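# Flip the inverted bottle upright inside the crate

## Task

A single bottle sitting in the crate is inverted. Flip it so it stands upright and set it back inside the crate. The crate and the tray must end up neither tilted nor shifted from where they were. The bottle must stay in place on its own at the end, not only because the robot holds it. Anything the robot is touching at the end must not settle downward by more than about a fingernail's thickness once released.

## Robot and tools

Robot: two arms, left_arm and right_arm, each with 7 joints and a parallel-jaw gripper. The names are labels only; on camera images they need not appear on those sides.

Frame: one shared scene frame. Origin on the table surface midway between the arms, +z up, +x out over the table, left_arm on the +y side. Each result prints, per arm, end_effector_position (metres) and end_effector_quat_wxyz. The printed hand position can be off from the real one, more so when the arm is stretched far. The gripper's fingers point along its own +z; they open and close along its y. The reported position is the spot between the pads when shut; closed fingertips extend about 19 mm past it, open ones about 6 mm. Closing pushes the tips roughly 13 mm further from the arm, so keep that clearance above surfaces.

Tool execute_actions: argument actions is a list holding zero or one item. Empty list: just report the state. An item with rows (and optional steps, 1 to 15, default 15) is a motion; each control step lasts 1/30 s, one row per step, and the final row repeats if rows run out. An item with only steps (up to 300) is a wait that sends nothing new and returns when that many steps have elapsed since the last result. Optional pictures (boolean) controls whether camera images come back. A refused call moves nothing.

Each row is exactly 20 numbers covering both arms, even if one arm stays still: left_arm's 7 joint targets, then its gripper position, force_limit, speed; then the same 10 for right_arm. Joint values are absolute target angles in radians, in the same order as the Joint positions line: waist (-6.283..6.283), shoulder (-2.250..2.250), upper arm roll (-6.283..6.283), elbow (-2.580..2.580), forearm roll (-6.283..6.283), wrist pitch (-2.100..2.100), wrist roll (-6.283..6.283). Actual ends can differ by up to 0.013 rad. A target over 0.013 rad beyond a stated end, and further out than the current angle, gets the call refused; a target past the true end is clipped there and a "joint sent to its limit" line may appear (possibly about an earlier action). Absence of that line does not prove more travel exists.

Gripper numbers are absolute settings in [-1, 1]. position: +1 fully open (85 mm), about -0.8 pads touch, -1 closes until blocked. force_limit: pad force, roughly 20 N at -1, 128 N at 0, 235 N at +1 on a 40 mm object closed slowly; tiny or thin items get less. speed: gap rate, about 20 mm/s at -1, 85 at 0, 150 at +1; quicker closing adds a few newtons (up to ~5 N at 0, ~12 N at +1). To leave a gripper unchanged, resend its previous three numbers, since 0 is itself a command. New force_limit or speed only apply after the position value changes by at least 0.01; to loosen a grip, open first.

Motion limits: each joint's sent target is held within a lead of its measured angle (0.304 rad for the first four joints, 0.266 for the last three), and if the targets would move the hand more than 70 mm from where it is, all are scaled back toward the measured angles. Joints share speed and acceleration limits and arrive together; a reversal stops them together. After a big move an arm may not yet be at its target when the result arrives. The simulation keeps running while replies are being written, and arms keep heading for the last row's target until everything nearly stops or a step is HELD.

Result lines: Joint positions and Joint velocities give one block per arm (rad, rad/s). object_status: 0 moving, 1 blocked while opening, 2 blocked while closing (a grip), 3 reached the set position or pads met (a small item may still be held). Any new position value resets it to 0 until the fingers settle. To grasp, command -1, keep it, and confirm 2. If the held object slips or yields, the fingers re-close automatically, except when gripping at force_limit -1, where 2 persists even if the object is gone. position_measured is in counts, nonlinear: 3 fully open, ~78 is 60 mm, ~130 is 40 mm, ~180 is 20 mm, ~230 pads meeting. "joint command not followed" means the clearance check altered or blocked joint targets; the rest of the row still ran. HELD marks steps whose row was not sent, wholly or partly. MOTOR HOT appears from 60 °C; at 75 °C an OVER-TEMPERATURE FAULT makes that arm brake weakly and sag until cooled. Holding loads heats motors.

Torque fault: contact torque reaching a joint's load limit (49.6 N m for the first four joints, 31.2 N m for the last three, carried weight included) stops that arm for 10 s and drops the rest of the call.

Tool zoom_image: camera (cam_high, cam_left_wrist or cam_right_wrist, each 672x504) and region [x0, y0, x1, y1] in pixels from the top-left, no larger than 504 by 504. Returns a closer look at that camera's latest image.

Tool finished_scene: scene (the current scene's number). Replying with no tool call ends everything.

Avoid: dropping or slamming the bottle, shoving the crate or tray, knocking anything off the table, arms colliding or pressing on each other, hard pushes, and leaving the bottle supported only by a gripper. Random brief disturbances may tug a held part or nudge loose items.

Each tool is called after "Emit:" by a JSON object that holds its "api" and its "payload".

## Session

Emit:
{"api": "execute_actions", "payload": {"actions": []}}

Scene clock: 0.00 s of 7600.00 s.
left_arm: end_effector_position=(+0.6352, +0.5411, +0.3434) position_measured=3 object_status=3 end_effector_quat_wxyz=(+0.323, +0.669, -0.026, +0.669) | right_arm: end_effector_position=(+0.0456, -0.1217, +0.3147) position_measured=3 object_status=3 end_effector_quat_wxyz=(-0.157, +0.826, +0.280, -0.463)
Joint positions: left_arm=[-0.826  0.875  0.258  1.639  1.797  1.304  2.544] | right_arm=[-0.718  0.264  0.168  2.061 -0.609  1.712 -1.382]
Joint velocities: left_arm=[ 0.     0.    -0.     0.     0.001  0.    -0.   ] | right_arm=[-0.    -0.001 -0.001 -0.    -0.    -0.001 -0.002]

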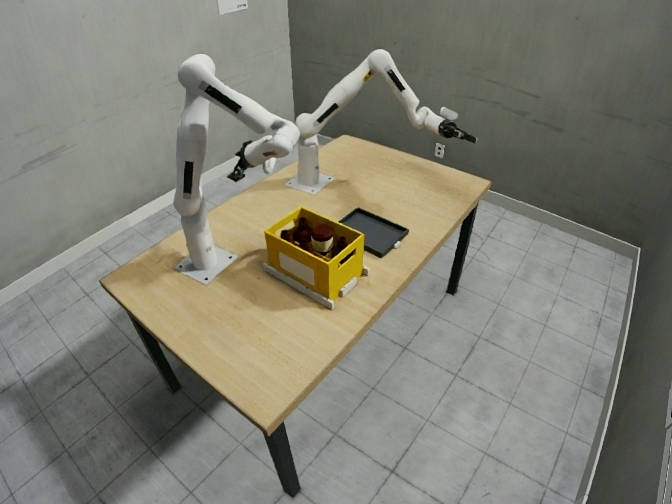

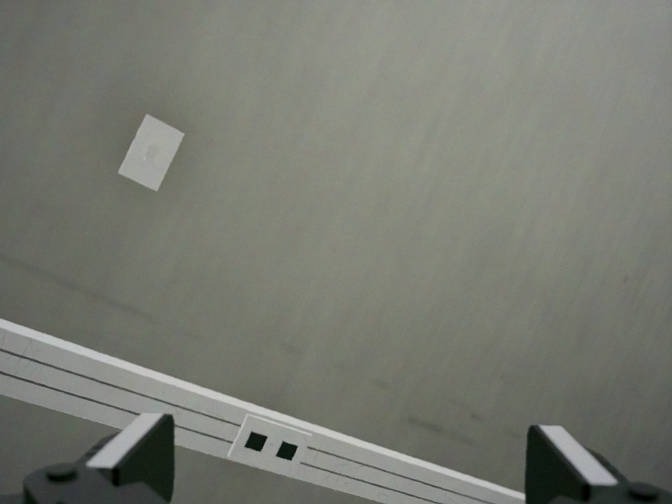

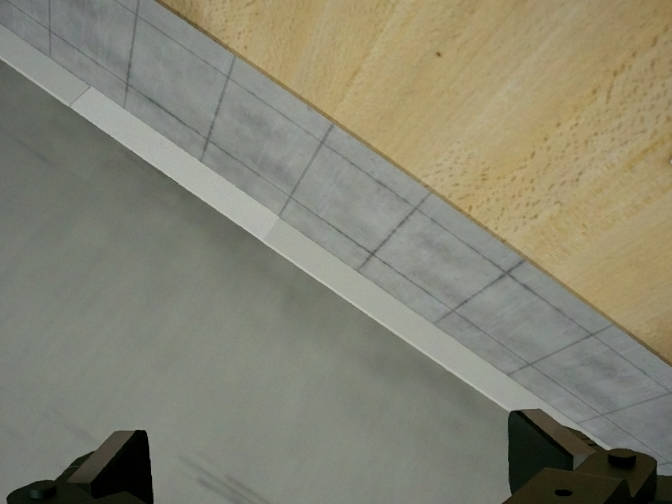

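Emit:
{"api": "zoom_image", "payload": {"camera": "cam_high", "region": [255, 190, 415, 310]}}

Region (255, 190, 415, 310) of cam_high's 672x504 image, scaled by 3.150, with more detail than that image has; it fills the top 378 rows of this view, and the rest is white.

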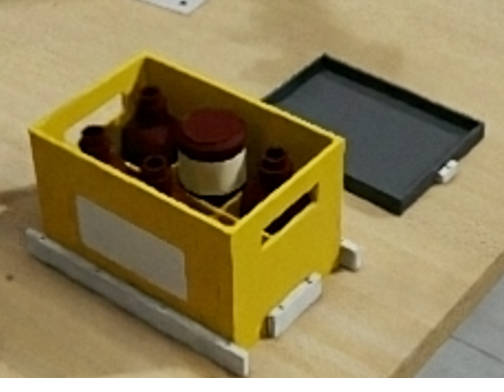

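Emit:
{"api": "execute_actions", "payload": {"actions": [{"rows": [[0.3,0.5928,0,2.4867,3.1416,1.5087,4.7124,1,0,0, -0.5266,0.3217,0,1.4823,0,1.3376,-3.8654,1,0,0]], "steps": 15}], "pictures": false}}

Emit:
{"api": "execute_actions", "payload": {"actions": [{"steps": 62}]}}

Scene clock: 7.90 s of 7600.00 s.
left_arm: end_effector_position=(+0.6044, +0.3688, +0.3917) position_measured=3 object_status=3 end_effector_quat_wxyz=(+0.504, +0.634, +0.114, +0.576) | right_arm: end_effector_position=(+0.2332, -0.0781, +0.2658) position_measured=3 object_status=3 end_effector_quat_wxyz=(-0.070, +0.946, +0.231, -0.217)
Joint positions: left_arm=[-0.455  0.663  0.063  1.998  2.114  1.459  2.859] | right_arm=[-0.582  0.306  0.048  1.732 -0.321  1.46  -1.67 ]
Joint velocities: left_arm=[ 0.953 -0.252 -0.238  0.948  0.835  0.191  0.834] | right_arm=[ 0.181  0.056 -0.167 -0.838  0.763 -0.418 -0.769]
Steps of this call (steps 1 to 90: nothing new was sent; then 4.40 s passed at rest; steps 91 to 105: all 15 steps of this action). Readings (joint positions | what the end effector reports):
91: left_arm=[-0.824 0.873 0.257 1.640 1.798 1.304 2.545] | right_arm=[-0.716 0.264 0.168 2.060 -0.608 1.712 -1.383] | left_arm position_measured=3 object_status=3 | right_arm position_measured=3 object_status=3
92: left_arm=[-0.817 0.867 0.251 1.646 1.802 1.307 2.549] | right_arm=[-0.712 0.265 0.165 2.054 -0.604 1.708 -1.387] | left_arm position_measured=3 object_status=3 | right_arm position_measured=3 object_status=3
94: left_arm=[-0.787 0.839 0.228 1.673 1.826 1.324 2.572] | right_arm=[-0.692 0.271 0.150 2.027 -0.581 1.685 -1.410] | left_arm position_measured=3 object_status=3 | right_arm position_measured=3 object_status=3
98: left_arm=[-0.675 0.754 0.151 1.780 1.921 1.388 2.667] | right_arm=[-0.638 0.288 0.101 1.924 -0.490 1.594 -1.501] | left_arm position_measured=3 object_status=3 | right_arm position_measured=3 object_status=3
105: the state above

Scene clock: 9.97 s of 7600.00 s.
left_arm: end_effector_position=(+0.5214, +0.2115, +0.3200) position_measured=3 object_status=3 end_effector_quat_wxyz=(+0.703, +0.076, +0.703, -0.076) | right_arm: end_effector_position=(+0.3999, -0.0750, +0.3000) position_measured=3 object_status=3 end_effector_quat_wxyz=(-0.000, -0.686, +0.728, +0.000)
Joint positions: left_arm=[0.3   0.593 0.    2.487 3.142 1.509 4.712] | right_arm=[-0.527  0.322  0.     1.482  0.     1.338 -3.865]
Joint velocities: left_arm=[ 0.     0.001 -0.    -0.    -0.002  0.001 -0.   ] | right_arm=[ 0.     0.001 -0.    -0.    -0.002  0.001 -0.001]
Steps of this call (steps 1 to 62: the robot went on to your last target). Readings (joint positions | what the end effector reports):
1: left_arm=[-0.423 0.655 0.056 2.030 2.141 1.465 2.887] | right_arm=[-0.576 0.308 0.042 1.704 -0.294 1.447 -1.697] | left_arm position_measured=3 object_status=3 | right_arm position_measured=3 object_status=3
2: left_arm=[-0.391 0.648 0.049 2.062 2.169 1.470 2.915] | right_arm=[-0.570 0.309 0.037 1.677 -0.265 1.433 -1.726] | left_arm position_measured=3 object_status=3 | right_arm position_measured=3 object_status=3
4: left_arm=[-0.328 0.637 0.039 2.124 2.224 1.478 2.970] | right_arm=[-0.559 0.313 0.027 1.624 -0.198 1.407 -1.794] | left_arm position_measured=3 object_status=3 | right_arm position_measured=3 object_status=3
8: left_arm=[-0.203 0.621 0.024 2.248 2.334 1.490 3.080] | right_arm=[-0.542 0.317 0.013 1.546 -0.087 1.368 -1.955] | left_arm position_measured=3 object_status=3 | right_arm position_measured=3 object_status=3
62: the state above

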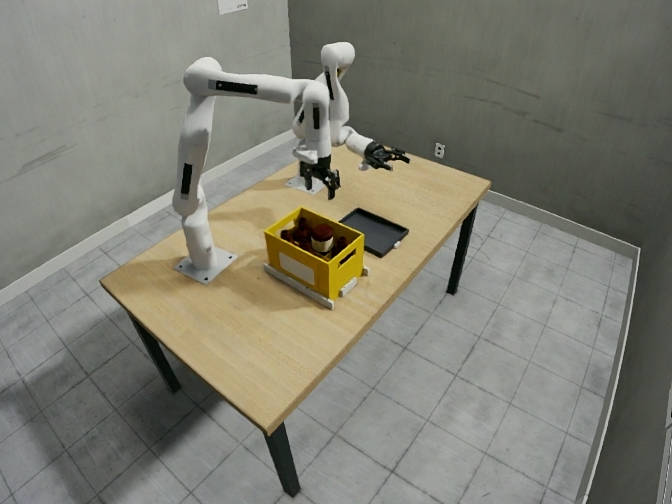

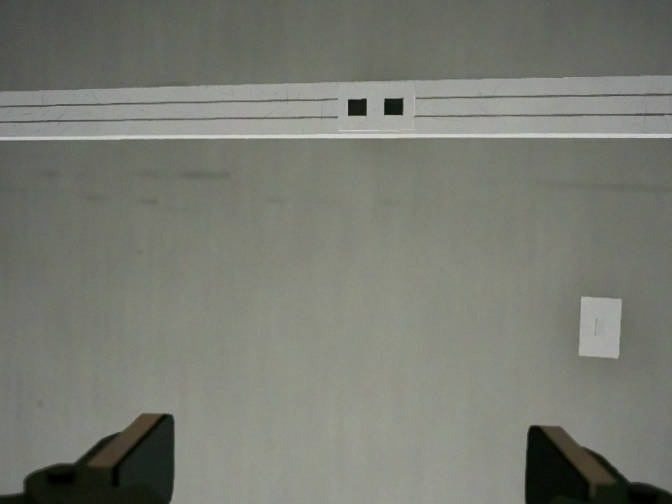

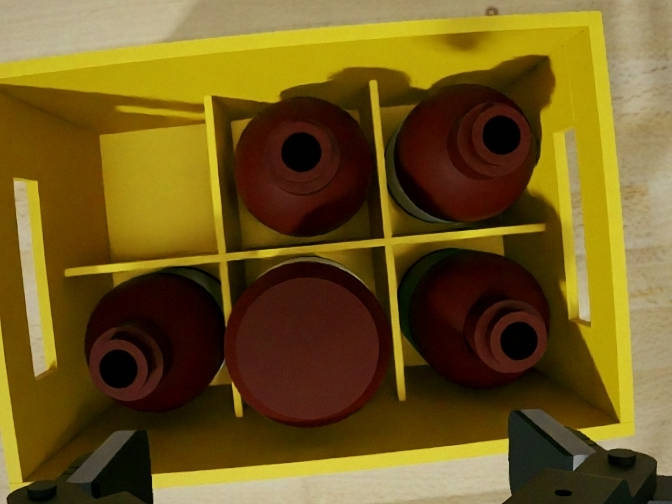

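Emit:
{"api": "execute_actions", "payload": {"actions": [{"rows": [[0.3,0.5928,0,2.4867,3.1416,1.5087,4.7124,1,0,0, -0.5097,0.4047,0,1.6645,0,1.0724,-3.8145,1,0,0]], "steps": 15}], "pictures": false}}

Emit:
{"api": "execute_actions", "payload": {"actions": [{"steps": 5}]}}

Scene clock: 13.10 s of 7600.00 s.
left_arm: end_effector_position=(+0.5214, +0.2115, +0.3200) position_measured=3 object_status=3 end_effector_quat_wxyz=(+0.703, +0.076, +0.703, -0.076) | right_arm: end_effector_position=(+0.4065, -0.0791, +0.2104) position_measured=3 object_status=3 end_effector_quat_wxyz=(+0.000, -0.698, +0.716, -0.000)
Joint positions: left_arm=[0.3   0.593 0.    2.487 3.142 1.509 4.712] | right_arm=[-0.51   0.404  0.     1.664 -0.     1.072 -3.815]
Joint velocities: left_arm=[-0.     0.    -0.    -0.     0.001 -0.001  0.   ] | right_arm=[ 0.003  0.006  0.001  0.007 -0.001 -0.003  0.001]
Steps of this call (steps 1 to 15: the robot went on to your last target; steps 16 to 79: nothing new was sent; steps 80 to 94: all 15 steps of this action). Readings (joint positions | what the end effector reports):
80: left_arm=[0.300 0.593 0.000 2.487 3.142 1.509 4.712] | right_arm=[-0.526 0.322 -0.000 1.483 -0.000 1.336 -3.865] | left_arm position_measured=3 object_status=3 | right_arm position_measured=3 object_status=3
81: left_arm=[0.300 0.593 0.000 2.487 3.142 1.509 4.712] | right_arm=[-0.526 0.325 -0.000 1.488 -0.000 1.329 -3.864] | left_arm position_measured=3 object_status=3 | right_arm position_measured=3 object_status=3
83: left_arm=[0.300 0.593 -0.000 2.487 3.142 1.509 4.712] | right_arm=[-0.523 0.337 -0.000 1.515 -0.000 1.291 -3.856] | left_arm position_measured=3 object_status=3 | right_arm position_measured=3 object_status=3
87: left_arm=[0.300 0.593 0.000 2.487 3.142 1.509 4.712] | right_arm=[-0.514 0.383 0.000 1.615 0.000 1.144 -3.828] | left_arm position_measured=3 object_status=3 | right_arm position_measured=3 object_status=3
94: the state above

Scene clock: 13.27 s of 7600.00 s.
left_arm: end_effector_position=(+0.5214, +0.2115, +0.3200) position_measured=3 object_status=3 end_effector_quat_wxyz=(+0.703, +0.076, +0.703, -0.076) | right_arm: end_effector_position=(+0.4064, -0.0794, +0.2101) position_measured=3 object_status=3 end_effector_quat_wxyz=(+0.000, -0.698, +0.716, -0.000)
Joint positions: left_arm=[0.3   0.593 0.    2.487 3.142 1.509 4.712] | right_arm=[-0.51   0.405  0.     1.664  0.     1.072 -3.814]
Joint velocities: left_arm=[ 0.    -0.     0.     0.     0.    -0.001 -0.   ] | right_arm=[ 0.     0.001 -0.001 -0.     0.    -0.001 -0.001]
Steps of this call (steps 1 to 5: the robot went on to your last target). Readings (joint positions | what the end effector reports):
1: left_arm=[0.300 0.593 0.000 2.487 3.142 1.509 4.712] | right_arm=[-0.510 0.404 0.000 1.664 -0.000 1.072 -3.814] | left_arm position_measured=3 object_status=3 | right_arm position_measured=3 object_status=3
2: left_arm=[0.300 0.593 -0.000 2.487 3.142 1.509 4.712] | right_arm=[-0.510 0.404 0.000 1.664 0.000 1.072 -3.815] | left_arm position_measured=3 object_status=3 | right_arm position_measured=3 object_status=3
4: left_arm=[0.300 0.593 0.000 2.487 3.142 1.509 4.712] | right_arm=[-0.510 0.405 0.000 1.664 0.000 1.072 -3.815] | left_arm position_measured=3 object_status=3 | right_arm position_measured=3 object_status=3
5: the state above

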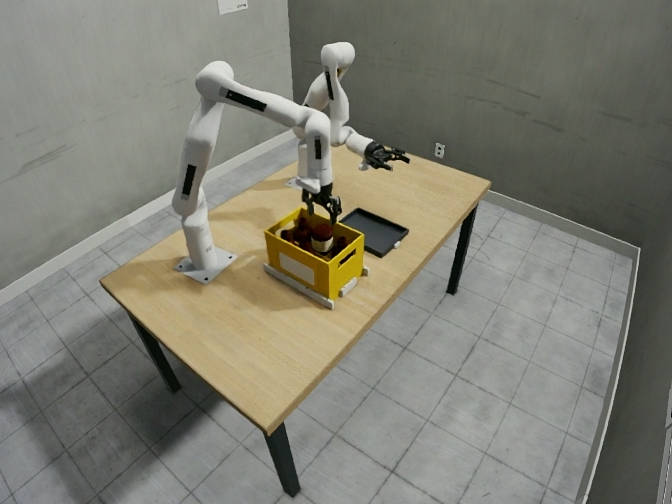

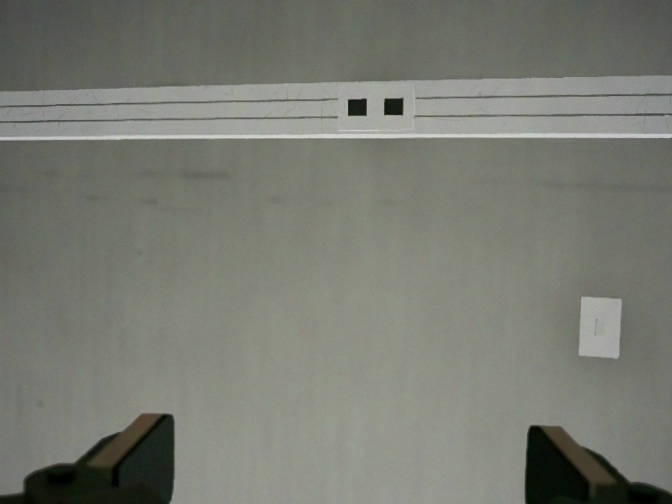

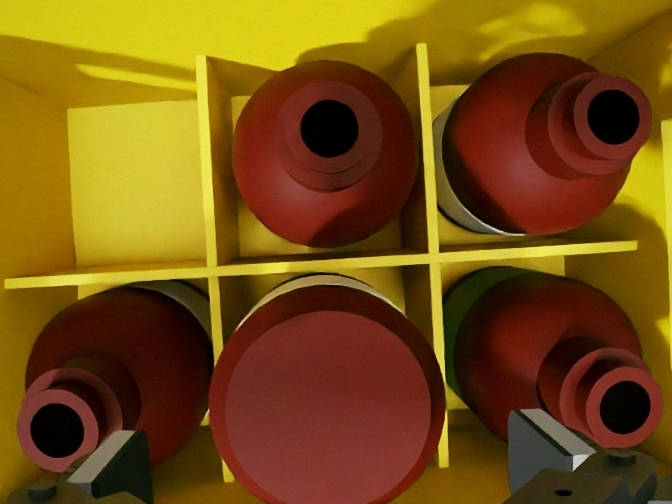

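Emit:
{"api": "execute_actions", "payload": {"actions": [{"rows": [[0.3,0.5928,0,2.4867,3.1416,1.5087,4.7124,1,0,0, -0.5097,0.4105,0,1.673,0,1.0581,-3.8145,1,0,0],[0.3,0.5928,0,2.4867,3.1416,1.5087,4.7124,1,0,0, -0.5097,0.419,0,1.685,0,1.0376,-3.8145,1,0,0],[0.3,0.5928,0,2.4867,3.1416,1.5087,4.7124,1,0,0, -0.5097,0.4277,0,1.6967,0,1.0172,-3.8145,1,0,0],[0.3,0.5928,0,2.4867,3.1416,1.5087,4.7124,1,0,0, -0.5097,0.4367,0,1.7082,0,0.9967,-3.8145,1,0,0],[0.3,0.5928,0,2.4867,3.1416,1.5087,4.7124,1,0,0, -0.5097,0.4459,0,1.7195,0,0.9762,-3.8145,1,0,0],[0.3,0.5928,0,2.4867,3.1416,1.5087,4.7124,1,0,0, -0.5097,0.4553,0,1.7305,0,0.9558,-3.8145,1,0,0],[0.3,0.5928,0,2.4867,3.1416,1.5087,4.7124,1,0,0, -0.5097,0.4627,0,1.738,0,0.9409,-3.8145,1,0,0],[0.3,0.5928,0,2.4867,3.1416,1.5087,4.7124,1,0,0, -0.5097,0.4702,0,1.7454,0,0.926,-3.8145,1,0,0],[0.3,0.5928,0,2.4867,3.1416,1.5087,4.7124,1,0,0, -0.5097,0.4778,0,1.7526,0,0.9112,-3.8145,1,0,0],[0.3,0.5928,0,2.4867,3.1416,1.5087,4.7124,1,0,0, -0.5097,0.4855,0,1.7598,0,0.8963,-3.8145,1,0,0],[0.3,0.5928,0,2.4867,3.1416,1.5087,4.7124,1,0,0, -0.5097,0.4933,0,1.7668,0,0.8815,-3.8145,1,0,0],[0.3,0.5928,0,2.4867,3.1416,1.5087,4.7124,1,0,0, -0.5097,0.5013,0,1.7737,0,0.8666,-3.8145,1,0,0]], "steps": 15}]}}

Scene clock: 17.70 s of 7600.00 s.
left_arm: end_effector_position=(+0.5214, +0.2115, +0.3200) position_measured=3 object_status=3 end_effector_quat_wxyz=(+0.703, +0.076, +0.703, -0.076) | right_arm: end_effector_position=(+0.4066, -0.0792, +0.1400) position_measured=3 object_status=3 end_effector_quat_wxyz=(+0.001, -0.698, +0.716, -0.000)
Joint positions: left_arm=[0.3   0.593 0.    2.487 3.142 1.509 4.712] | right_arm=[-0.51   0.499 -0.     1.773 -0.     0.868 -3.815]
Joint velocities: left_arm=[-0.    -0.001 -0.    -0.    -0.    -0.    -0.   ] | right_arm=[ 0.     0.005  0.     0.011  0.001 -0.036  0.   ]
Steps of this call (steps 1 to 15: the robot went on to your last target; steps 16 to 90: nothing new was sent; then 0.93 s passed at rest; steps 91 to 105: all 15 steps of this action). Readings (joint positions | what the end effector reports):
91: left_arm=[0.300 0.593 -0.000 2.487 3.142 1.509 4.712] | right_arm=[-0.510 0.406 0.000 1.665 0.000 1.071 -3.815] | left_arm position_measured=3 object_status=3 | right_arm position_measured=3 object_status=3
92: left_arm=[0.300 0.593 0.000 2.487 3.142 1.509 4.712] | right_arm=[-0.510 0.409 0.000 1.670 0.000 1.063 -3.815] | left_arm position_measured=3 object_status=3 | right_arm position_measured=3 object_status=3
94: left_arm=[0.300 0.593 0.000 2.487 3.142 1.509 4.712] | right_arm=[-0.510 0.422 0.000 1.688 0.000 1.033 -3.814] | left_arm position_measured=3 object_status=3 | right_arm position_measured=3 object_status=3
98: left_arm=[0.300 0.593 0.000 2.487 3.142 1.509 4.712] | right_arm=[-0.510 0.456 -0.000 1.729 -0.000 0.957 -3.815] | left_arm position_measured=3 object_status=3 | right_arm position_measured=3 object_status=3
105: the state above

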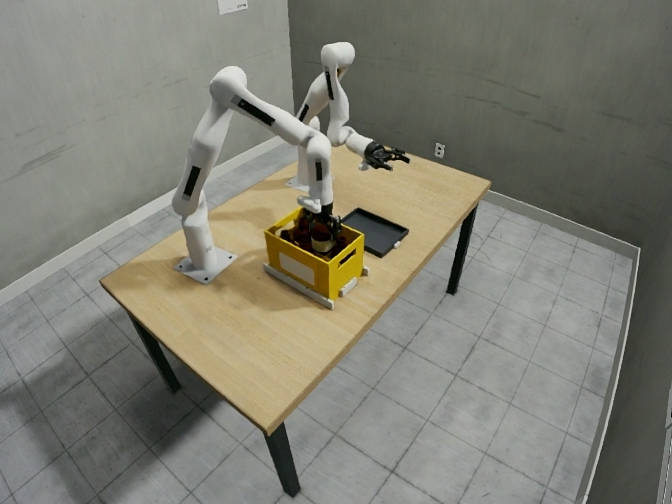

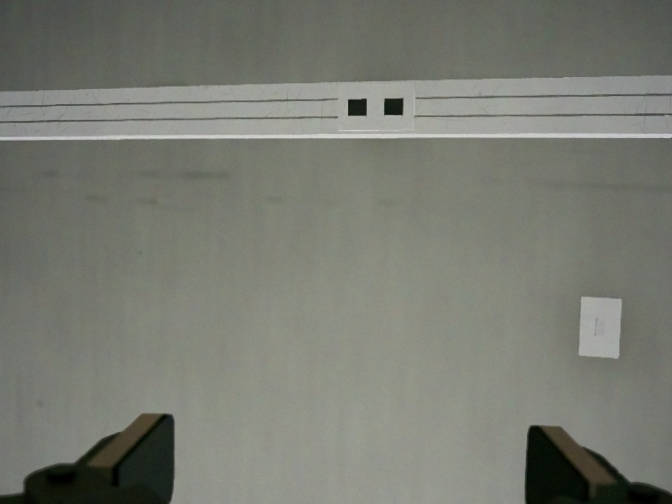

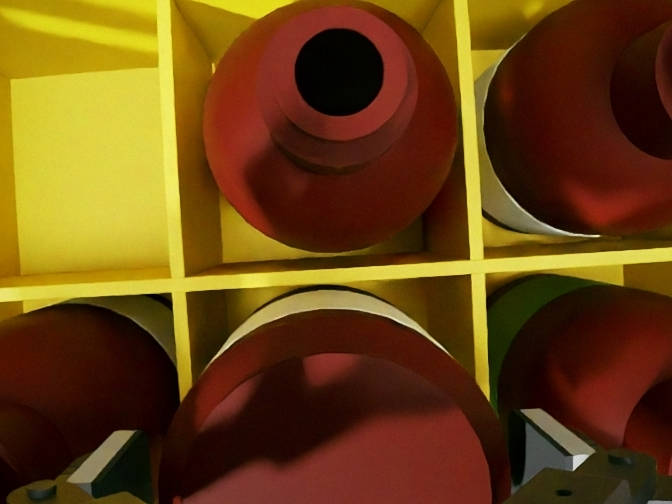

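Emit:
{"api": "execute_actions", "payload": {"actions": [{"rows": [[0.3,0.5928,0,2.4867,3.1416,1.5087,4.7124,1,0,0, -0.5097,0.5013,0,1.7737,0,0.8666,-3.8145,-1,-0.2,-0.6]], "steps": 15}], "pictures": false}}

Scene clock: 19.17 s of 7600.00 s.
left_arm: end_effector_position=(+0.5214, +0.2115, +0.3200) position_measured=3 object_status=3 end_effector_quat_wxyz=(+0.703, +0.076, +0.703, -0.076) | right_arm: end_effector_position=(+0.4065, -0.0793, +0.1395) position_measured=43 object_status=0 end_effector_quat_wxyz=(+0.000, -0.698, +0.716, -0.000)
Joint positions: left_arm=[0.3   0.593 0.    2.487 3.142 1.509 4.712] | right_arm=[-0.51   0.5   -0.     1.773 -0.     0.867 -3.815]
Joint velocities: left_arm=[-0.    -0.     0.    -0.    -0.     0.001  0.   ] | right_arm=[-0.001  0.    -0.001  0.001  0.002 -0.001  0.   ]
Steps of this call (steps 1 to 15: the robot went on to your last target; steps 16 to 29: nothing new was sent; steps 30 to 44: all 15 steps of this action). Readings (joint positions | what the end effector reports):
30: left_arm=[0.300 0.593 0.000 2.487 3.142 1.509 4.712] | right_arm=[-0.510 0.501 0.000 1.774 0.000 0.867 -3.814] | left_arm position_measured=3 object_status=3 | right_arm position_measured=3 object_status=0
31: left_arm=[0.300 0.593 0.000 2.487 3.142 1.509 4.712] | right_arm=[-0.510 0.501 0.000 1.774 0.000 0.867 -3.814] | left_arm position_measured=3 object_status=3 | right_arm position_measured=4 object_status=0
33: left_arm=[0.300 0.593 0.000 2.487 3.142 1.509 4.712] | right_arm=[-0.510 0.501 0.000 1.774 0.000 0.867 -3.815] | left_arm position_measured=3 object_status=3 | right_arm position_measured=9 object_status=0
37: left_arm=[0.300 0.593 0.000 2.487 3.142 1.509 4.712] | right_arm=[-0.510 0.501 0.000 1.774 0.000 0.867 -3.814] | left_arm position_measured=3 object_status=3 | right_arm position_measured=25 object_status=0
44: the state above

Emit:
{"api": "execute_actions", "payload": {"actions": [{"rows": [[0.3,0.5928,0,2.4867,3.1416,1.5087,4.7124,1,0,0, -0.5097,0.4973,0,1.7703,0,0.874,-3.8145,-1,-0.2,-0.6],[0.3,0.5928,0,2.4867,3.1416,1.5087,4.7124,1,0,0, -0.5097,0.4914,0,1.765,0,0.8852,-3.8145,-1,-0.2,-0.6],[0.3,0.5928,0,2.4867,3.1416,1.5087,4.7124,1,0,0, -0.5097,0.4836,0,1.758,0,0.9,-3.8145,-1,-0.2,-0.6],[0.3,0.5928,0,2.4867,3.1416,1.5087,4.7124,1,0,0, -0.5097,0.474,0,1.749,0,0.9186,-3.8145,-1,-0.2,-0.6],[0.3,0.5928,0,2.4867,3.1416,1.5087,4.7124,1,0,0, -0.5097,0.4645,0,1.7398,0,0.9373,-3.8145,-1,-0.2,-0.6],[0.3,0.5928,0,2.4867,3.1416,1.5087,4.7124,1,0,0, -0.5097,0.4553,0,1.7305,0,0.9558,-3.8145,-1,-0.2,-0.6],[0.3,0.5928,0,2.4867,3.1416,1.5087,4.7124,1,0,0, -0.5097,0.4445,0,1.718,0,0.9791,-3.8145,-1,-0.2,-0.6],[0.3,0.5928,0,2.4867,3.1416,1.5087,4.7124,1,0,0, -0.5097,0.434,0,1.705,0,1.0026,-3.8145,-1,-0.2,-0.6],[0.3,0.5928,0,2.4867,3.1416,1.5087,4.7124,1,0,0, -0.5097,0.424,0,1.692,0,1.0256,-3.8145,-1,-0.2,-0.6],[0.3,0.5928,0,2.4867,3.1416,1.5087,4.7124,1,0,0, -0.5097,0.4142,0,1.6785,0,1.0489,-3.8145,-1,-0.2,-0.6],[0.3,0.5928,0,2.4867,3.1416,1.5087,4.7124,1,0,0, -0.5097,0.4047,0,1.6645,0,1.0724,-3.8145,-1,-0.2,-0.6],[0.3,0.5928,0,2.4867,3.1416,1.5087,4.7124,1,0,0, -0.5097,0.3937,0,1.646,0,1.1019,-3.8145,-1,-0.2,-0.6],[0.3,0.5928,0,2.4867,3.1416,1.5087,4.7124,1,0,0, -0.5097,0.3833,0,1.627,0,1.1313,-3.8145,-1,-0.2,-0.6],[0.3,0.5928,0,2.4867,3.1416,1.5087,4.7124,1,0,0, -0.5097,0.3735,0,1.6072,0,1.1609,-3.8145,-1,-0.2,-0.6],[0.3,0.5928,0,2.4867,3.1416,1.5087,4.7124,1,0,0, -0.5097,0.3642,0,1.5868,0,1.1906,-3.8145,-1,-0.2,-0.6]], "steps": 15}], "pictures": false}}

Emit:
{"api": "execute_actions", "payload": {"actions": [{"rows": [[0.3,0.5928,0,2.4867,3.1416,1.5087,4.7124,1,0,0, -0.5097,0.356,0,1.565,0,1.2206,-3.79,-1,-0.2,-0.6],[0.3,0.5928,0,2.4867,3.1416,1.5087,4.7124,1,0,0, -0.5097,0.3483,0,1.5428,0,1.2505,-3.76,-1,-0.2,-0.6],[0.3,0.5928,0,2.4867,3.1416,1.5087,4.7124,1,0,0, -0.5097,0.3411,0,1.52,0,1.2805,-3.73,-1,-0.2,-0.6],[0.3,0.5928,0,2.4867,3.1416,1.5087,4.7124,1,0,0, -0.5097,0.3345,0,1.4966,0,1.3105,-3.70,-1,-0.2,-0.6],[0.3,0.5928,0,2.4867,3.1416,1.5087,4.7124,1,0,0, -0.5097,0.3284,0,1.4727,0,1.3405,-3.67,-1,-0.2,-0.6],[0.3,0.5928,0,2.4867,3.1416,1.5087,4.7124,1,0,0, -0.505,0.32,0,1.455,0,1.3666,-3.635,-1,-0.2,-0.6],[0.3,0.5928,0,2.4867,3.1416,1.5087,4.7124,1,0,0, -0.497,0.311,0,1.439,0,1.3916,-3.60,-1,-0.2,-0.6],[0.3,0.5928,0,2.4867,3.1416,1.5087,4.7124,1,0,0, -0.485,0.303,0,1.425,0,1.4136,-3.56,-1,-0.2,-0.6],[0.3,0.5928,0,2.4867,3.1416,1.5087,4.7124,1,0,0, -0.472,0.296,0,1.412,0,1.4336,-3.52,-1,-0.2,-0.6],[0.3,0.5928,0,2.4867,3.1416,1.5087,4.7124,1,0,0, -0.458,0.289,0,1.401,0,1.4516,-3.48,-1,-0.2,-0.6],[0.3,0.5928,0,2.4867,3.1416,1.5087,4.7124,1,0,0, -0.444,0.283,0,1.391,0,1.4676,-3.44,-1,-0.2,-0.6],[0.3,0.5928,0,2.4867,3.1416,1.5087,4.7124,1,0,0, -0.43,0.278,0,1.383,0,1.4806,-3.40,-1,-0.2,-0.6],[0.45,0.5928,0,2.4867,3.1416,1.5087,4.7124,1,0,0, -0.416,0.273,0,1.376,0,1.4926,-3.36,-1,-0.2,-0.6],[0.45,0.5928,0,2.4867,3.1416,1.5087,4.7124,1,0,0, -0.403,0.269,0,1.37,0,1.5026,-3.32,-1,-0.2,-0.6],[0.45,0.5928,0,2.4867,3.1416,1.5087,4.7124,1,0,0, -0.3773,0.2637,0,1.3635,0,1.5144,-2.886,-1,-0.2,-0.6]], "steps": 15}], "pictures": false}}

Emit:
{"api": "execute_actions", "payload": {"actions": [{"rows": [[0.8846,0.5928,0,2.4867,3.1416,1.5087,4.7124,1,0,0, -0.3773,0.2637,0,1.3635,0,1.5144,-2.886,-1,-0.2,-0.6]], "steps": 15}], "pictures": false}}

Emit:
{"api": "execute_actions", "payload": {"actions": [{"steps": 17}]}}

Scene clock: 25.63 s of 7600.00 s.
left_arm: end_effector_position=(+0.5214, +0.2115, +0.3200) position_measured=3 object_status=3 end_effector_quat_wxyz=(+0.703, +0.076, +0.703, -0.076) | right_arm: end_effector_position=(+0.4068, -0.0791, +0.2260) position_measured=43 object_status=2 end_effector_quat_wxyz=(-0.000, -0.698, +0.716, +0.000)
Joint positions: left_arm=[0.3   0.593 0.    2.487 3.142 1.509 4.712] | right_arm=[-0.51   0.388 -0.     1.633 -0.     1.12  -3.815]
Joint velocities: left_arm=[-0.    -0.001  0.     0.    -0.001  0.     0.   ] | right_arm=[-0.    -0.27   0.    -0.514 -0.001  0.785 -0.002]
Steps of this call (steps 1 to 15: the robot went on to your last target; steps 16 to 90: nothing new was sent; then 2.97 s passed at rest; steps 91 to 105: all 15 steps of this action). Readings (joint positions | what the end effector reports):
91: left_arm=[0.300 0.593 0.000 2.487 3.142 1.509 4.712] | right_arm=[-0.510 0.499 -0.000 1.773 -0.000 0.868 -3.814] | left_arm position_measured=3 object_status=3 | right_arm position_measured=43 object_status=2
92: left_arm=[0.300 0.593 0.000 2.487 3.142 1.509 4.712] | right_arm=[-0.510 0.497 -0.000 1.771 -0.000 0.873 -3.815] | left_arm position_measured=3 object_status=3 | right_arm position_measured=43 object_status=2
94: left_arm=[0.300 0.593 0.000 2.487 3.142 1.509 4.712] | right_arm=[-0.510 0.486 -0.000 1.762 -0.000 0.893 -3.815] | left_arm position_measured=3 object_status=3 | right_arm position_measured=43 object_status=2
98: left_arm=[0.300 0.593 0.000 2.487 3.142 1.509 4.712] | right_arm=[-0.510 0.453 -0.000 1.728 -0.000 0.960 -3.815] | left_arm position_measured=3 object_status=3 | right_arm position_measured=43 object_status=2
105: the state above

Scene clock: 26.13 s of 7600.00 s.
left_arm: end_effector_position=(+0.5184, +0.2008, +0.3200) position_measured=3 object_status=3 end_effector_quat_wxyz=(+0.702, +0.083, +0.702, -0.082) | right_arm: end_effector_position=(+0.4144, -0.1175, +0.3488) position_measured=43 object_status=2 end_effector_quat_wxyz=(+0.000, +0.809, -0.588, +0.000)
Joint positions: left_arm=[ 0.322  0.593 -0.002  2.487  3.143  1.509  4.712] | right_arm=[-0.428  0.279  0.001  1.385  0.001  1.478 -3.393]
Joint velocities: left_arm=[ 0.456  0.001 -0.008 -0.001  0.004  0.001 -0.   ] | right_arm=[ 0.295 -0.125  0.034 -0.184  0.022  0.305  1.208]
Steps of this call (steps 1 to 15: all 15 steps of this action). Readings (joint positions | what the end effector reports):
1: left_arm=[0.300 0.593 0.000 2.487 3.142 1.509 4.712] | right_arm=[-0.510 0.379 -0.000 1.615 -0.000 1.147 -3.814] | left_arm position_measured=3 object_status=3 | right_arm position_measured=43 object_status=2
2: left_arm=[0.300 0.593 0.000 2.487 3.142 1.509 4.712] | right_arm=[-0.510 0.371 -0.000 1.597 -0.000 1.174 -3.813] | left_arm position_measured=3 object_status=3 | right_arm position_measured=43 object_status=2
4: left_arm=[0.300 0.593 -0.000 2.487 3.142 1.509 4.712] | right_arm=[-0.510 0.356 0.000 1.557 -0.000 1.229 -3.793] | left_arm position_measured=3 object_status=3 | right_arm position_measured=43 object_status=2
8: left_arm=[0.300 0.593 0.000 2.487 3.142 1.509 4.712] | right_arm=[-0.507 0.326 -0.000 1.474 -0.000 1.341 -3.665] | left_arm position_measured=3 object_status=3 | right_arm position_measured=43 object_status=2
15: the state above

Scene clock: 26.63 s of 7600.00 s.
left_arm: end_effector_position=(+0.4100, -0.0057, +0.3201) position_measured=3 object_status=3 end_effector_quat_wxyz=(+0.670, +0.225, +0.670, -0.225) | right_arm: end_effector_position=(+0.4198, -0.1388, +0.3620) position_measured=43 object_status=2 end_effector_quat_wxyz=(+0.000, +0.921, -0.389, +0.000)
Joint positions: left_arm=[ 0.734  0.593 -0.     2.486  3.142  1.509  4.712] | right_arm=[-0.378  0.264  0.     1.364  0.     1.514 -2.886]
Joint velocities: left_arm=[ 0.861 -0.     0.001  0.    -0.001 -0.002  0.   ] | right_arm=[ 0.006 -0.    -0.004 -0.    -0.003 -0.     0.022]
Steps of this call (steps 1 to 15: all 15 steps of this action). Readings (joint positions | what the end effector reports):
1: left_arm=[0.339 0.593 -0.002 2.487 3.143 1.509 4.712] | right_arm=[-0.419 0.275 0.001 1.380 0.001 1.486 -3.352] | left_arm position_measured=3 object_status=3 | right_arm position_measured=43 object_status=2
2: left_arm=[0.363 0.593 -0.002 2.486 3.143 1.509 4.712] | right_arm=[-0.412 0.273 0.001 1.377 0.001 1.492 -3.311] | left_arm position_measured=3 object_status=3 | right_arm position_measured=43 object_status=2
4: left_arm=[0.420 0.593 -0.001 2.486 3.142 1.509 4.712] | right_arm=[-0.401 0.270 0.001 1.372 0.000 1.500 -3.230] | left_arm position_measured=3 object_status=3 | right_arm position_measured=43 object_status=2
8: left_arm=[0.533 0.593 -0.001 2.486 3.142 1.509 4.712] | right_arm=[-0.388 0.266 0.000 1.367 0.000 1.509 -3.068] | left_arm position_measured=3 object_status=3 | right_arm position_measured=43 object_status=2
15: the state above

Scene clock: 27.20 s of 7600.00 s.
left_arm: end_effector_position=(+0.3511, -0.0666, +0.3200) position_measured=3 object_status=3 end_effector_quat_wxyz=(+0.651, +0.275, +0.651, -0.275) | right_arm: end_effector_position=(+0.4199, -0.1390, +0.3620) position_measured=43 object_status=2 end_effector_quat_wxyz=(+0.000, +0.921, -0.389, -0.000)
Joint positions: left_arm=[0.884 0.593 0.    2.487 3.142 1.509 4.712] | right_arm=[-0.377  0.264  0.     1.363  0.     1.514 -2.886]
Joint velocities: left_arm=[ 0.007 -0.    -0.     0.    -0.    -0.    -0.   ] | right_arm=[ 0.    -0.    -0.001  0.    -0.002 -0.002 -0.   ]
Steps of this call (steps 1 to 17: the robot went on to your last target). Readings (joint positions | what the end effector reports):
1: left_arm=[0.763 0.593 -0.000 2.486 3.142 1.509 4.712] | right_arm=[-0.378 0.264 0.000 1.364 0.000 1.514 -2.886] | left_arm position_measured=3 object_status=3 | right_arm position_measured=43 object_status=2
2: left_arm=[0.792 0.593 -0.000 2.486 3.142 1.509 4.712] | right_arm=[-0.378 0.264 0.000 1.364 0.000 1.514 -2.886] | left_arm position_measured=3 object_status=3 | right_arm position_measured=43 object_status=2
4: left_arm=[0.840 0.593 0.001 2.486 3.141 1.509 4.712] | right_arm=[-0.378 0.264 0.000 1.363 0.000 1.514 -2.886] | left_arm position_measured=3 object_status=3 | right_arm position_measured=43 object_status=2
8: left_arm=[0.875 0.593 0.002 2.487 3.141 1.509 4.712] | right_arm=[-0.377 0.264 0.000 1.363 0.000 1.514 -2.886] | left_arm position_measured=3 object_status=3 | right_arm position_measured=43 object_status=2
17: the state above

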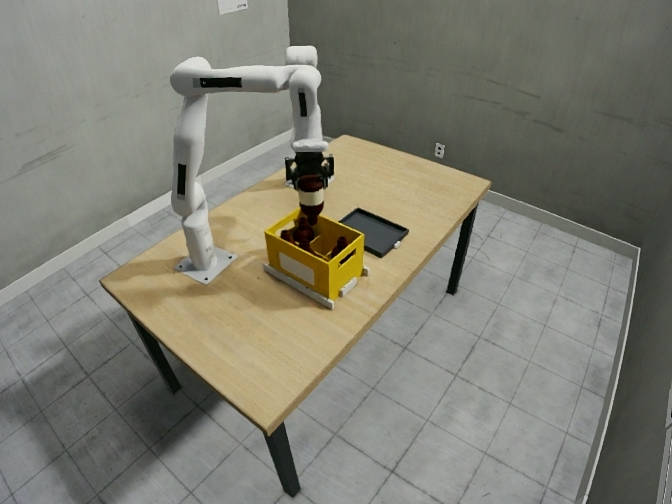

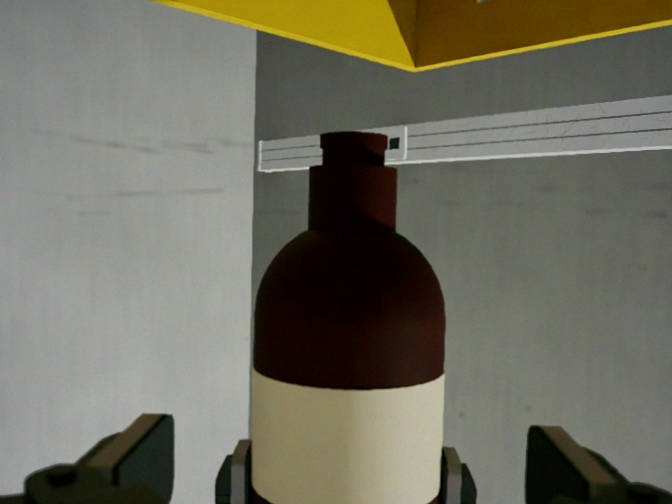

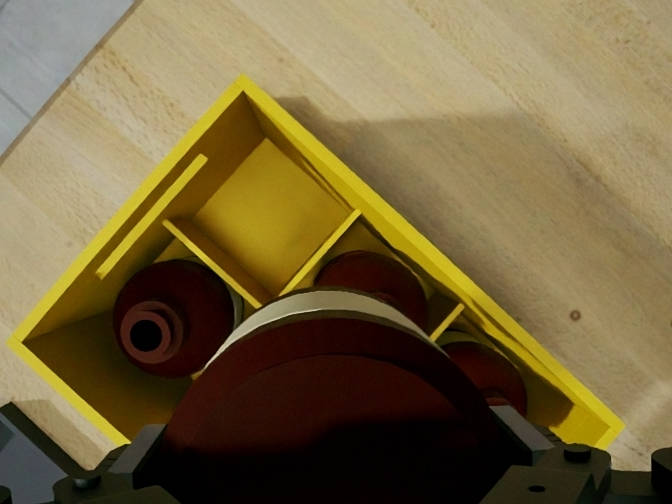

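Emit:
{"api": "execute_actions", "payload": {"actions": [{"rows": [[0.8852,0.594,0,2.475,3.1416,1.498,4.7124,1,0,0, -0.3773,0.2637,0,1.3635,0,1.5144,-2.886,-1,-0.2,-0.6],[0.8852,0.5965,0,2.45,3.1416,1.4757,4.7124,1,0,0, -0.3773,0.2637,0,1.3635,0,1.5144,-2.886,-1,-0.2,-0.6],[0.8852,0.6,0,2.422,3.1416,1.4512,4.7124,1,0,0, -0.3773,0.2637,0,1.3635,0,1.5144,-2.886,-1,-0.2,-0.6],[0.8852,0.6045,0,2.392,3.1416,1.4257,4.7124,1,0,0, -0.3773,0.2637,0,1.3635,0,1.5144,-2.886,-1,-0.2,-0.6],[0.8852,0.61,0,2.36,3.1416,1.3992,4.7124,1,0,0, -0.3773,0.2637,0,1.3635,0,1.5144,-2.886,-1,-0.2,-0.6],[0.8852,0.6158,0,2.3287,3.1416,1.3737,4.7124,1,0,0, -0.3773,0.2637,0,1.3635,0,1.5144,-2.886,-1,-0.2,-0.6],[0.8852,0.6222,0,2.298,3.1416,1.3494,4.7124,1,0,0, -0.3773,0.2637,0,1.3635,0,1.5144,-2.886,-1,-0.2,-0.6],[0.8852,0.629,0,2.268,3.1416,1.3262,4.7124,1,0,0, -0.3773,0.2637,0,1.3635,0,1.5144,-2.886,-1,-0.2,-0.6],[0.8852,0.6365,0,2.238,3.1416,1.3037,4.7124,1,0,0, -0.3773,0.2637,0,1.3635,0,1.5144,-2.886,-1,-0.2,-0.6],[0.8852,0.6425,0,2.214,3.1416,1.2857,4.7124,1,0,0, -0.3773,0.2637,0,1.3635,0,1.5144,-2.886,-1,-0.2,-0.6],[0.8852,0.649,0,2.19,3.1416,1.2682,4.7124,1,0,0, -0.3773,0.2637,0,1.3635,0,1.5144,-2.886,-1,-0.2,-0.6],[0.8852,0.6545,0,2.17,3.1416,1.2537,4.7124,1,0,0, -0.3773,0.2637,0,1.3635,0,1.5144,-2.886,-1,-0.2,-0.6],[0.8852,0.6592,0,2.1523,3.1416,1.2407,4.7124,1,0,0, -0.3773,0.2637,0,1.3635,0,1.5144,-2.886,-1,-0.2,-0.6]], "steps": 15}], "pictures": false}}

Emit:
{"api": "execute_actions", "payload": {"actions": [{"steps": 8}]}}

Scene clock: 31.27 s of 7600.00 s.
left_arm: end_effector_position=(+0.4172, -0.1356, +0.3198) position_measured=3 object_status=3 end_effector_quat_wxyz=(+0.651, +0.275, +0.651, -0.275) | right_arm: end_effector_position=(+0.4199, -0.1390, +0.3620) position_measured=43 object_status=2 end_effector_quat_wxyz=(+0.000, +0.921, -0.389, -0.000)
Joint positions: left_arm=[ 0.885  0.651 -0.     2.183  3.142  1.263  4.712] | right_arm=[-0.377  0.264  0.     1.363  0.     1.514 -2.886]
Joint velocities: left_arm=[-0.001  0.117 -0.001 -0.527  0.    -0.396 -0.   ] | right_arm=[-0.     0.001  0.     0.    -0.     0.001  0.001]
Steps of this call (steps 1 to 15: the robot went on to your last target; steps 16 to 90: nothing new was sent; then 0.57 s passed at rest; steps 91 to 105: all 15 steps of this action). Readings (joint positions | what the end effector reports):
91: left_arm=[0.885 0.593 -0.000 2.486 3.142 1.508 4.712] | right_arm=[-0.377 0.264 0.000 1.363 0.000 1.514 -2.886] | left_arm position_measured=3 object_status=3 | right_arm position_measured=43 object_status=2
92: left_arm=[0.885 0.594 -0.000 2.481 3.142 1.503 4.712] | right_arm=[-0.377 0.264 0.000 1.363 0.000 1.514 -2.886] | left_arm position_measured=3 object_status=3 | right_arm position_measured=43 object_status=2
94: left_arm=[0.885 0.597 0.000 2.454 3.142 1.479 4.712] | right_arm=[-0.377 0.264 0.000 1.363 0.000 1.514 -2.886] | left_arm position_measured=3 object_status=3 | right_arm position_measured=43 object_status=2
98: left_arm=[0.885 0.612 0.000 2.360 3.142 1.401 4.712] | right_arm=[-0.377 0.264 0.000 1.363 0.000 1.514 -2.886] | left_arm position_measured=3 object_status=3 | right_arm position_measured=43 object_status=2
105: the state above

Scene clock: 31.53 s of 7600.00 s.
left_arm: end_effector_position=(+0.4238, -0.1424, +0.3204) position_measured=3 object_status=3 end_effector_quat_wxyz=(+0.651, +0.275, +0.651, -0.275) | right_arm: end_effector_position=(+0.4199, -0.1390, +0.3620) position_measured=43 object_status=2 end_effector_quat_wxyz=(+0.000, +0.921, -0.389, -0.000)
Joint positions: left_arm=[0.885 0.659 0.    2.152 3.142 1.241 4.712] | right_arm=[-0.377  0.264  0.     1.363  0.     1.514 -2.886]
Joint velocities: left_arm=[ 0.     0.006 -0.    -0.002  0.001 -0.002  0.   ] | right_arm=[-0.001 -0.     0.001  0.    -0.     0.002 -0.001]
Steps of this call (steps 1 to 8: the robot went on to your last target). Readings (joint positions | what the end effector reports):
1: left_arm=[0.885 0.655 -0.000 2.168 3.142 1.252 4.712] | right_arm=[-0.377 0.264 0.000 1.363 0.000 1.514 -2.886] | left_arm position_measured=3 object_status=3 | right_arm position_measured=43 object_status=2
2: left_arm=[0.885 0.656 -0.000 2.158 3.142 1.245 4.712] | right_arm=[-0.377 0.264 0.000 1.363 0.000 1.514 -2.886] | left_arm position_measured=3 object_status=3 | right_arm position_measured=43 object_status=2
4: left_arm=[0.885 0.657 -0.000 2.153 3.142 1.241 4.712] | right_arm=[-0.377 0.264 -0.000 1.363 0.000 1.514 -2.886] | left_arm position_measured=3 object_status=3 | right_arm position_measured=43 object_status=2
8: the state above

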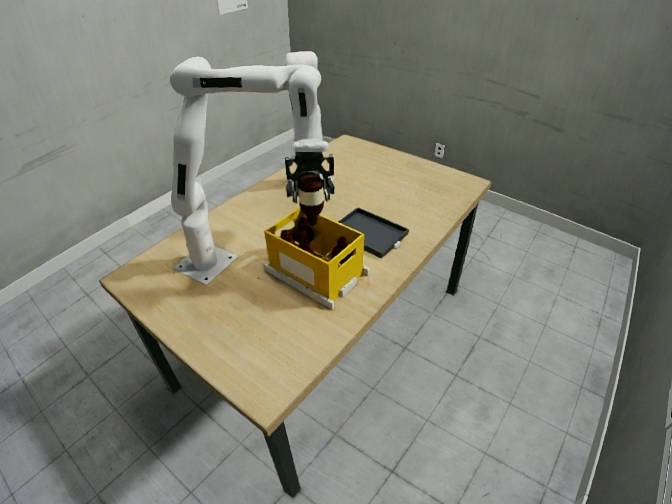

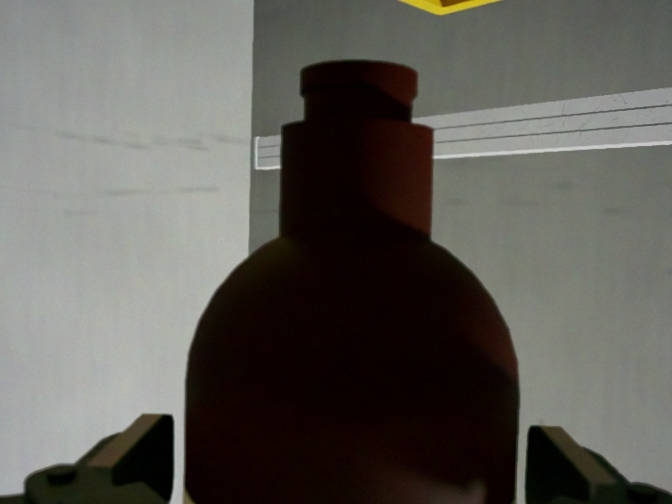

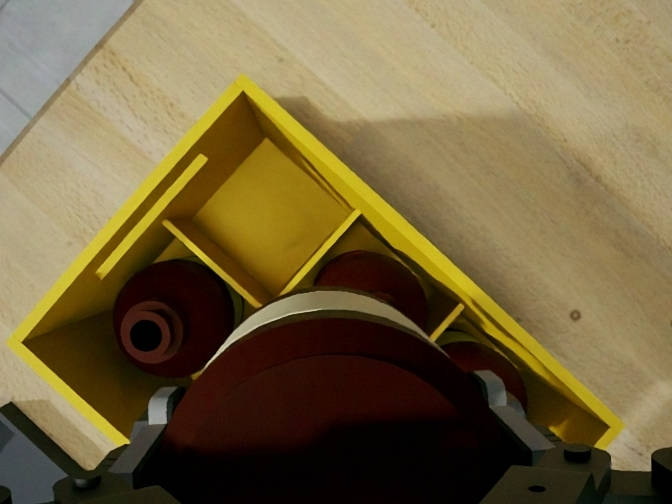

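Centred. Close left.

Emit:
{"api": "execute_actions", "payload": {"actions": [{"rows": [[0.8852,0.6592,0,2.1523,3.1416,1.2407,4.7124,-1,-0.2,-0.6, -0.3773,0.2637,0,1.3635,0,1.5144,-2.886,-1,-0.2,-0.6]], "steps": 15}], "pictures": false}}

Emit:
{"api": "execute_actions", "payload": {"actions": [{"steps": 6}], "pictures": false}}

Scene clock: 32.63 s of 7600.00 s.
left_arm: end_effector_position=(+0.4237, -0.1424, +0.3200) position_measured=43 object_status=0 end_effector_quat_wxyz=(+0.651, +0.275, +0.651, -0.275) | right_arm: end_effector_position=(+0.4202, -0.1394, +0.3620) position_measured=43 object_status=2 end_effector_quat_wxyz=(+0.000, +0.921, -0.390, +0.000)
Joint positions: left_arm=[0.885 0.659 0.    2.153 3.142 1.241 4.712] | right_arm=[-0.377  0.264  0.     1.363  0.001  1.514 -2.886]
Joint velocities: left_arm=[ 0.001 -0.001 -0.     0.001 -0.    -0.     0.   ] | right_arm=[-0.001 -0.001  0.001  0.    -0.    -0.001 -0.001]
Steps of this call (steps 1 to 18: the robot went on to your last target; steps 19 to 33: all 15 steps of this action). Readings (joint positions | what the end effector reports):
19: left_arm=[0.885 0.659 0.000 2.152 3.142 1.241 4.712] | right_arm=[-0.377 0.264 0.000 1.363 0.000 1.514 -2.886] | left_arm position_measured=3 object_status=0 | right_arm position_measured=43 object_status=2
20: left_arm=[0.885 0.659 0.000 2.152 3.142 1.241 4.712] | right_arm=[-0.377 0.264 0.000 1.363 0.000 1.514 -2.886] | left_arm position_measured=4 object_status=0 | right_arm position_measured=43 object_status=2
22: left_arm=[0.885 0.659 0.000 2.152 3.142 1.241 4.712] | right_arm=[-0.377 0.264 0.000 1.363 0.000 1.514 -2.886] | left_arm position_measured=10 object_status=0 | right_arm position_measured=43 object_status=2
26: left_arm=[0.885 0.659 0.000 2.152 3.142 1.241 4.712] | right_arm=[-0.377 0.264 0.000 1.363 0.000 1.514 -2.886] | left_arm position_measured=25 object_status=0 | right_arm position_measured=43 object_status=2
33: the state above

Scene clock: 32.83 s of 7600.00 s.
left_arm: end_effector_position=(+0.4237, -0.1424, +0.3200) position_measured=43 object_status=2 end_effector_quat_wxyz=(+0.651, +0.275, +0.651, -0.275) | right_arm: end_effector_position=(+0.4202, -0.1394, +0.3620) position_measured=43 object_status=2 end_effector_quat_wxyz=(+0.000, +0.921, -0.390, +0.000)
Joint positions: left_arm=[0.885 0.659 0.    2.153 3.142 1.241 4.712] | right_arm=[-0.377  0.264  0.     1.363  0.001  1.514 -2.886]
Joint velocities: left_arm=[ 0.    -0.001 -0.    -0.    -0.001  0.001 -0.   ] | right_arm=[-0.    -0.001 -0.002  0.    -0.     0.002  0.001]
Steps of this call (steps 1 to 6: the robot went on to your last target). Readings (joint positions | what the end effector reports):
1: left_arm=[0.885 0.659 0.000 2.153 3.142 1.241 4.712] | right_arm=[-0.377 0.264 0.000 1.363 0.001 1.514 -2.886] | left_arm position_measured=43 object_status=0 | right_arm position_measured=43 object_status=2
2: left_arm=[0.885 0.659 0.000 2.153 3.142 1.241 4.712] | right_arm=[-0.377 0.264 0.000 1.363 0.001 1.514 -2.886] | left_arm position_measured=43 object_status=0 | right_arm position_measured=43 object_status=2
4: left_arm=[0.885 0.659 0.000 2.153 3.142 1.241 4.712] | right_arm=[-0.377 0.264 0.000 1.363 0.001 1.514 -2.886] | left_arm position_measured=43 object_status=2 | right_arm position_measured=43 object_status=2
6: the state above


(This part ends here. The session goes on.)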